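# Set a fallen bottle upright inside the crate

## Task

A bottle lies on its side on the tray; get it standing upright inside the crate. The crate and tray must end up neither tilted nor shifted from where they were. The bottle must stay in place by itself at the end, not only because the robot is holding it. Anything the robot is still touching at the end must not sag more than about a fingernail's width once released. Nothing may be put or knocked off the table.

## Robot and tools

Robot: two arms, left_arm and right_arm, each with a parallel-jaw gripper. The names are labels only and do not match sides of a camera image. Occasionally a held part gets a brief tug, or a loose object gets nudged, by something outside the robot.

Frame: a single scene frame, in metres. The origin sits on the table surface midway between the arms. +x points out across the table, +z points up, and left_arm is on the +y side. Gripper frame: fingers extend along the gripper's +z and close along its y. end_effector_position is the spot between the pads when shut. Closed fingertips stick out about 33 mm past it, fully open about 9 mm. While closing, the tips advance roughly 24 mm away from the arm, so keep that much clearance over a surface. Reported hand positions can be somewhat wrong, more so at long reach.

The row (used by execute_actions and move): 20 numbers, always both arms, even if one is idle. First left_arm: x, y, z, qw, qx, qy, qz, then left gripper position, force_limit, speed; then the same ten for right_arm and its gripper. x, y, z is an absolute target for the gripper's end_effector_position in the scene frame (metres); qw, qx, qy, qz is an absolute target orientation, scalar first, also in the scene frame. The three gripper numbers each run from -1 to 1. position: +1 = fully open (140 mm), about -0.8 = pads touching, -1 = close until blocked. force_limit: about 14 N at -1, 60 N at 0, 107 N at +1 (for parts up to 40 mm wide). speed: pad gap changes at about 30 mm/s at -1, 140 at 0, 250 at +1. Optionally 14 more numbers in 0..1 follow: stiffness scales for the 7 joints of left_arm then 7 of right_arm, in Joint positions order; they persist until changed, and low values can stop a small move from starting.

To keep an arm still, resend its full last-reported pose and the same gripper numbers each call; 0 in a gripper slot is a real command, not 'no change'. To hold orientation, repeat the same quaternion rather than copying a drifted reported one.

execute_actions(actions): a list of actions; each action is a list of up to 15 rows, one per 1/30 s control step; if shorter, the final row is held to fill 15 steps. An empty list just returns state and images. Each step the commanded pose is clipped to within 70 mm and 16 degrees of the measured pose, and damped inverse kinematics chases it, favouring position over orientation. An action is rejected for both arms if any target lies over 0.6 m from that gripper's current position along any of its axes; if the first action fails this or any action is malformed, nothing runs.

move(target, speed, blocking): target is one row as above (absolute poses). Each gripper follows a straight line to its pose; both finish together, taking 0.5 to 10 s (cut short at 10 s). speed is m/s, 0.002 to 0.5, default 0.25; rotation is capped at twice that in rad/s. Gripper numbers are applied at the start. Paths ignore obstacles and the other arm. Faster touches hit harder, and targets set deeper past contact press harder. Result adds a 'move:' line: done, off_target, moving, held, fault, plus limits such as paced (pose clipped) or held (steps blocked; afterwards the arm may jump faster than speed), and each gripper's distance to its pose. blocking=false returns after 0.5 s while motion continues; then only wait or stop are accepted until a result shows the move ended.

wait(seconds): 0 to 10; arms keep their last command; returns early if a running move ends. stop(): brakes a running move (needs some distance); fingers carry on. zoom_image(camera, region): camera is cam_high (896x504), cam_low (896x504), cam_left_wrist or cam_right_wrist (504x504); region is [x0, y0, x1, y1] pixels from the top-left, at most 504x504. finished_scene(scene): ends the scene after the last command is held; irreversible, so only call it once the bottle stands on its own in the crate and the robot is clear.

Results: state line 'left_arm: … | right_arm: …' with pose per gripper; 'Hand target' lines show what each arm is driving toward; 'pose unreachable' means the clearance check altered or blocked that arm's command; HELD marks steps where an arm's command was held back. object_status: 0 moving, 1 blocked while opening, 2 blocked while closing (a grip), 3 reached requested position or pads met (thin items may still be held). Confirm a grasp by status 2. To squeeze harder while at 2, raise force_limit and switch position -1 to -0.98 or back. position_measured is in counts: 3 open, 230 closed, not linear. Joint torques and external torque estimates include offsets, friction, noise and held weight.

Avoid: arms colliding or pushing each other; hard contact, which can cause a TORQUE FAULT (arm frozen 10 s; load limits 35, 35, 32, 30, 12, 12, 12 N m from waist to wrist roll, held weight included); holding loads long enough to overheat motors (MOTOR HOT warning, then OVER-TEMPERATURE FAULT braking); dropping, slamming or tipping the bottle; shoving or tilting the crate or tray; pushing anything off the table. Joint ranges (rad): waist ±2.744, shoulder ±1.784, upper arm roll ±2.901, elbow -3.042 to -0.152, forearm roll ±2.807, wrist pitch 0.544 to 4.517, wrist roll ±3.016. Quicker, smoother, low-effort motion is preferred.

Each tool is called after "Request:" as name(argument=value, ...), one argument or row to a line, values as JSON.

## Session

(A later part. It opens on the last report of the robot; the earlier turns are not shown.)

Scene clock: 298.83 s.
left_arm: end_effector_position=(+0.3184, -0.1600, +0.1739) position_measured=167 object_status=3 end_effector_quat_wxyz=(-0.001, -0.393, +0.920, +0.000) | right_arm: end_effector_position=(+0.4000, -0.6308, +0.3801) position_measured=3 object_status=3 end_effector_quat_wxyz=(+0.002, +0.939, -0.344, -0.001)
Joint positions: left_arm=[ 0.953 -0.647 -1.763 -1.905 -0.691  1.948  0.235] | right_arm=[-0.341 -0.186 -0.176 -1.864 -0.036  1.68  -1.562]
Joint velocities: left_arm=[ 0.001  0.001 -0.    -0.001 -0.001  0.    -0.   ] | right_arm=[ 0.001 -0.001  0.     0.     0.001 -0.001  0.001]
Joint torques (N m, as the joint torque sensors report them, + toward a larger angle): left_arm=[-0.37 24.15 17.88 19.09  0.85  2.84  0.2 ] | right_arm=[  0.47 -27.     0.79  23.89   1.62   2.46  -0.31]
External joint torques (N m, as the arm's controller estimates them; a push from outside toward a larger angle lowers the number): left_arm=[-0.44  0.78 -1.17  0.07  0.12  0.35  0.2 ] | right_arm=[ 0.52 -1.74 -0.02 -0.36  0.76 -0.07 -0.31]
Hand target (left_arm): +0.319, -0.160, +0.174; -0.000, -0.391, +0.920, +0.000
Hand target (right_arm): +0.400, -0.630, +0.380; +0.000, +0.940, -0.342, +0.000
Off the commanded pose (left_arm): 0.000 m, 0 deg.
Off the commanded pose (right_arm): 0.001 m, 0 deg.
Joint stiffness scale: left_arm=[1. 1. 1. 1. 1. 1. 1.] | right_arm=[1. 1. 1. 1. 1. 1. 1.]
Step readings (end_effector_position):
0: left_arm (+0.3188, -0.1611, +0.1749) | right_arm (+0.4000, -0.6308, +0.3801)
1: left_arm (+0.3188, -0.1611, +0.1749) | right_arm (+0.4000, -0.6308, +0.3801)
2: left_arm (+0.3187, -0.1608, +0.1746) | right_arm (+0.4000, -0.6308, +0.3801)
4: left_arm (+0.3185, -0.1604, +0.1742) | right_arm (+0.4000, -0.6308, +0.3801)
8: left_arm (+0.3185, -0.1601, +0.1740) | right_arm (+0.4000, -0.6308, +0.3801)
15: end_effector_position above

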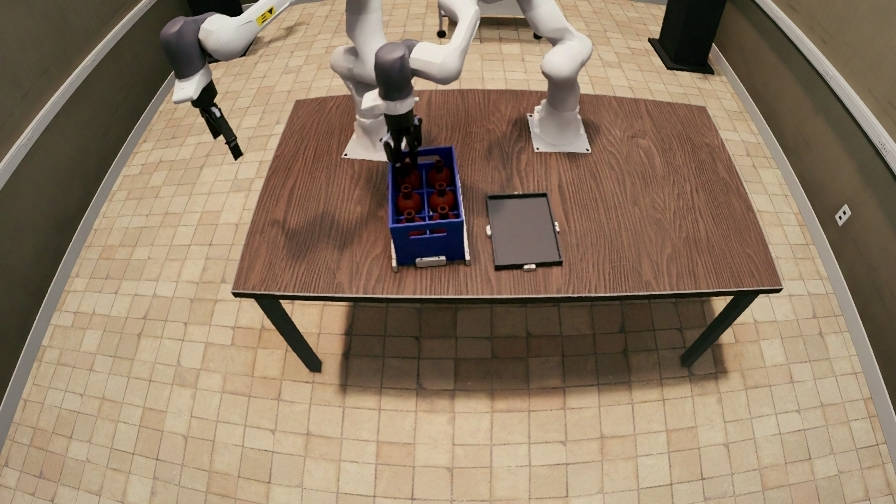

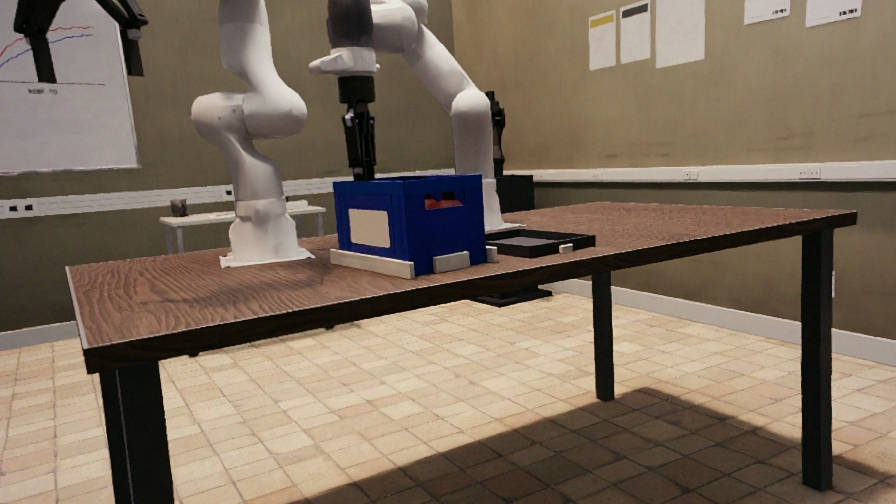

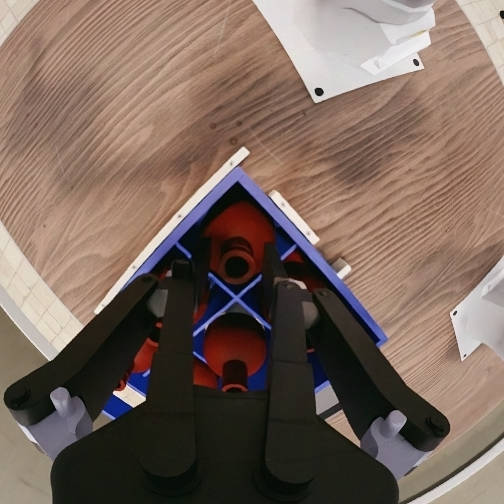

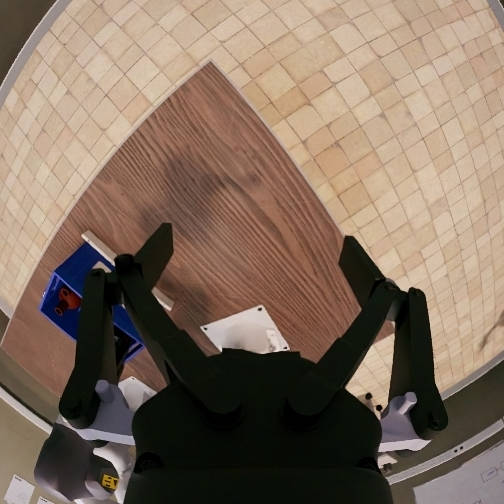

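Released without dropping. Lift clear.

Request:
move(
  target=[0.3185,-0.160,0.27,0,0.391,-0.921,0,-0.3,0.5,-0.6,0.40,-0.63,0.38,0,0.94,-0.342,0,1,0.5,0.3],
  speed=0.15,
)

Request:
zoom_image(
  camera="cam_high",
  region=[370, 110, 580, 280],
)

Scene clock: 303.80 s.
left_arm: end_effector_position=(+0.3187, -0.1598, +0.2699) position_measured=167 object_status=3 end_effector_quat_wxyz=(+0.000, -0.388, +0.922, -0.002) | right_arm: end_effector_position=(+0.4000, -0.6308, +0.3801) position_measured=3 object_status=3 end_effector_quat_wxyz=(+0.002, +0.939, -0.344, -0.001)
Joint positions: left_arm=[ 0.896 -0.587 -1.626 -1.762 -0.6    1.764  0.193] | right_arm=[-0.341 -0.186 -0.176 -1.864 -0.036  1.68  -1.562]
Joint velocities: left_arm=[ 0.    -0.001  0.003  0.     0.001 -0.013 -0.007] | right_arm=[ 0.     0.001  0.003 -0.001  0.001  0.    -0.   ]
Joint torques (N m, as the joint torque sensors report them, + toward a larger angle): left_arm=[-0.35 19.76 17.5  21.93  1.01  2.08 -0.31] | right_arm=[  0.6  -26.99   0.52  23.84   1.6    2.46  -0.32]
External joint torques (N m, as the arm's controller estimates them; a push from outside toward a larger angle lowers the number): left_arm=[-0.27 -0.45 -0.09  1.69  0.25 -0.41 -0.31] | right_arm=[ 0.46 -1.92 -0.5  -0.29  0.73 -0.06 -0.32]
Hand target (left_arm): +0.318, -0.159, +0.270; +0.000, -0.391, +0.920, +0.000
Hand target (right_arm): +0.400, -0.630, +0.380; +0.000, +0.940, -0.342, +0.000
Off the commanded pose (left_arm): 0.000 m, 0 deg.
Off the commanded pose (right_arm): 0.001 m, 0 deg.
Joint stiffness scale: left_arm=[1. 1. 1. 1. 1. 1. 1.] | right_arm=[1. 1. 1. 1. 1. 1. 1.]
move: done

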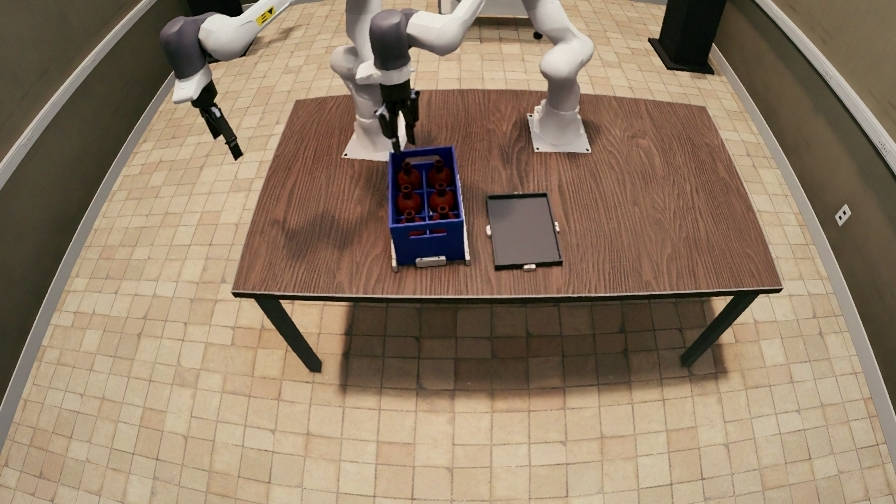

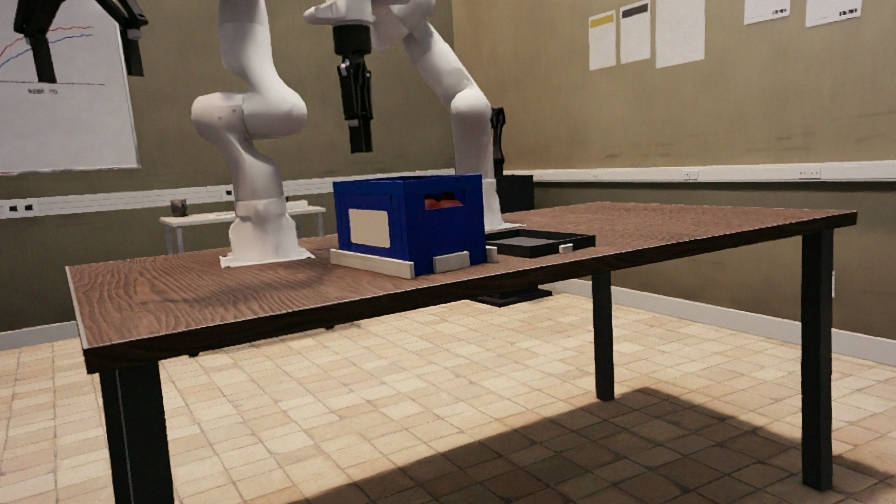

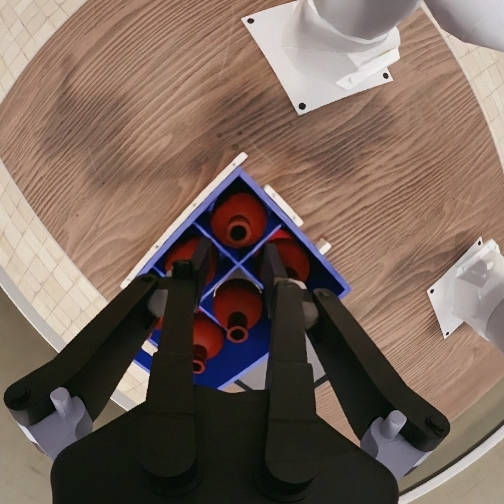

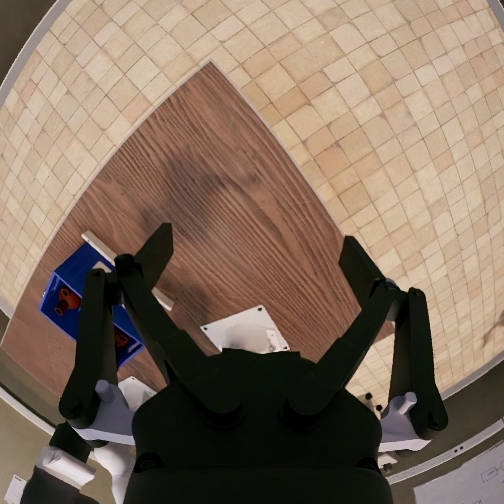

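Region (370, 110, 580, 280) of cam_high's 896x504 image, scaled by 2.400, with more detail than that image has; it fills the top 408 rows of this view, and the rest is white.

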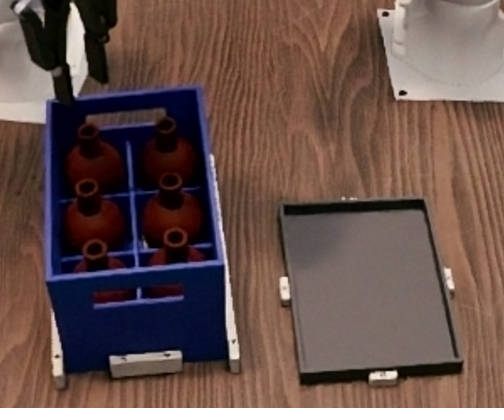

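Request:
finished_scene(
  scene=1,
)

The scene is finished: the task was done.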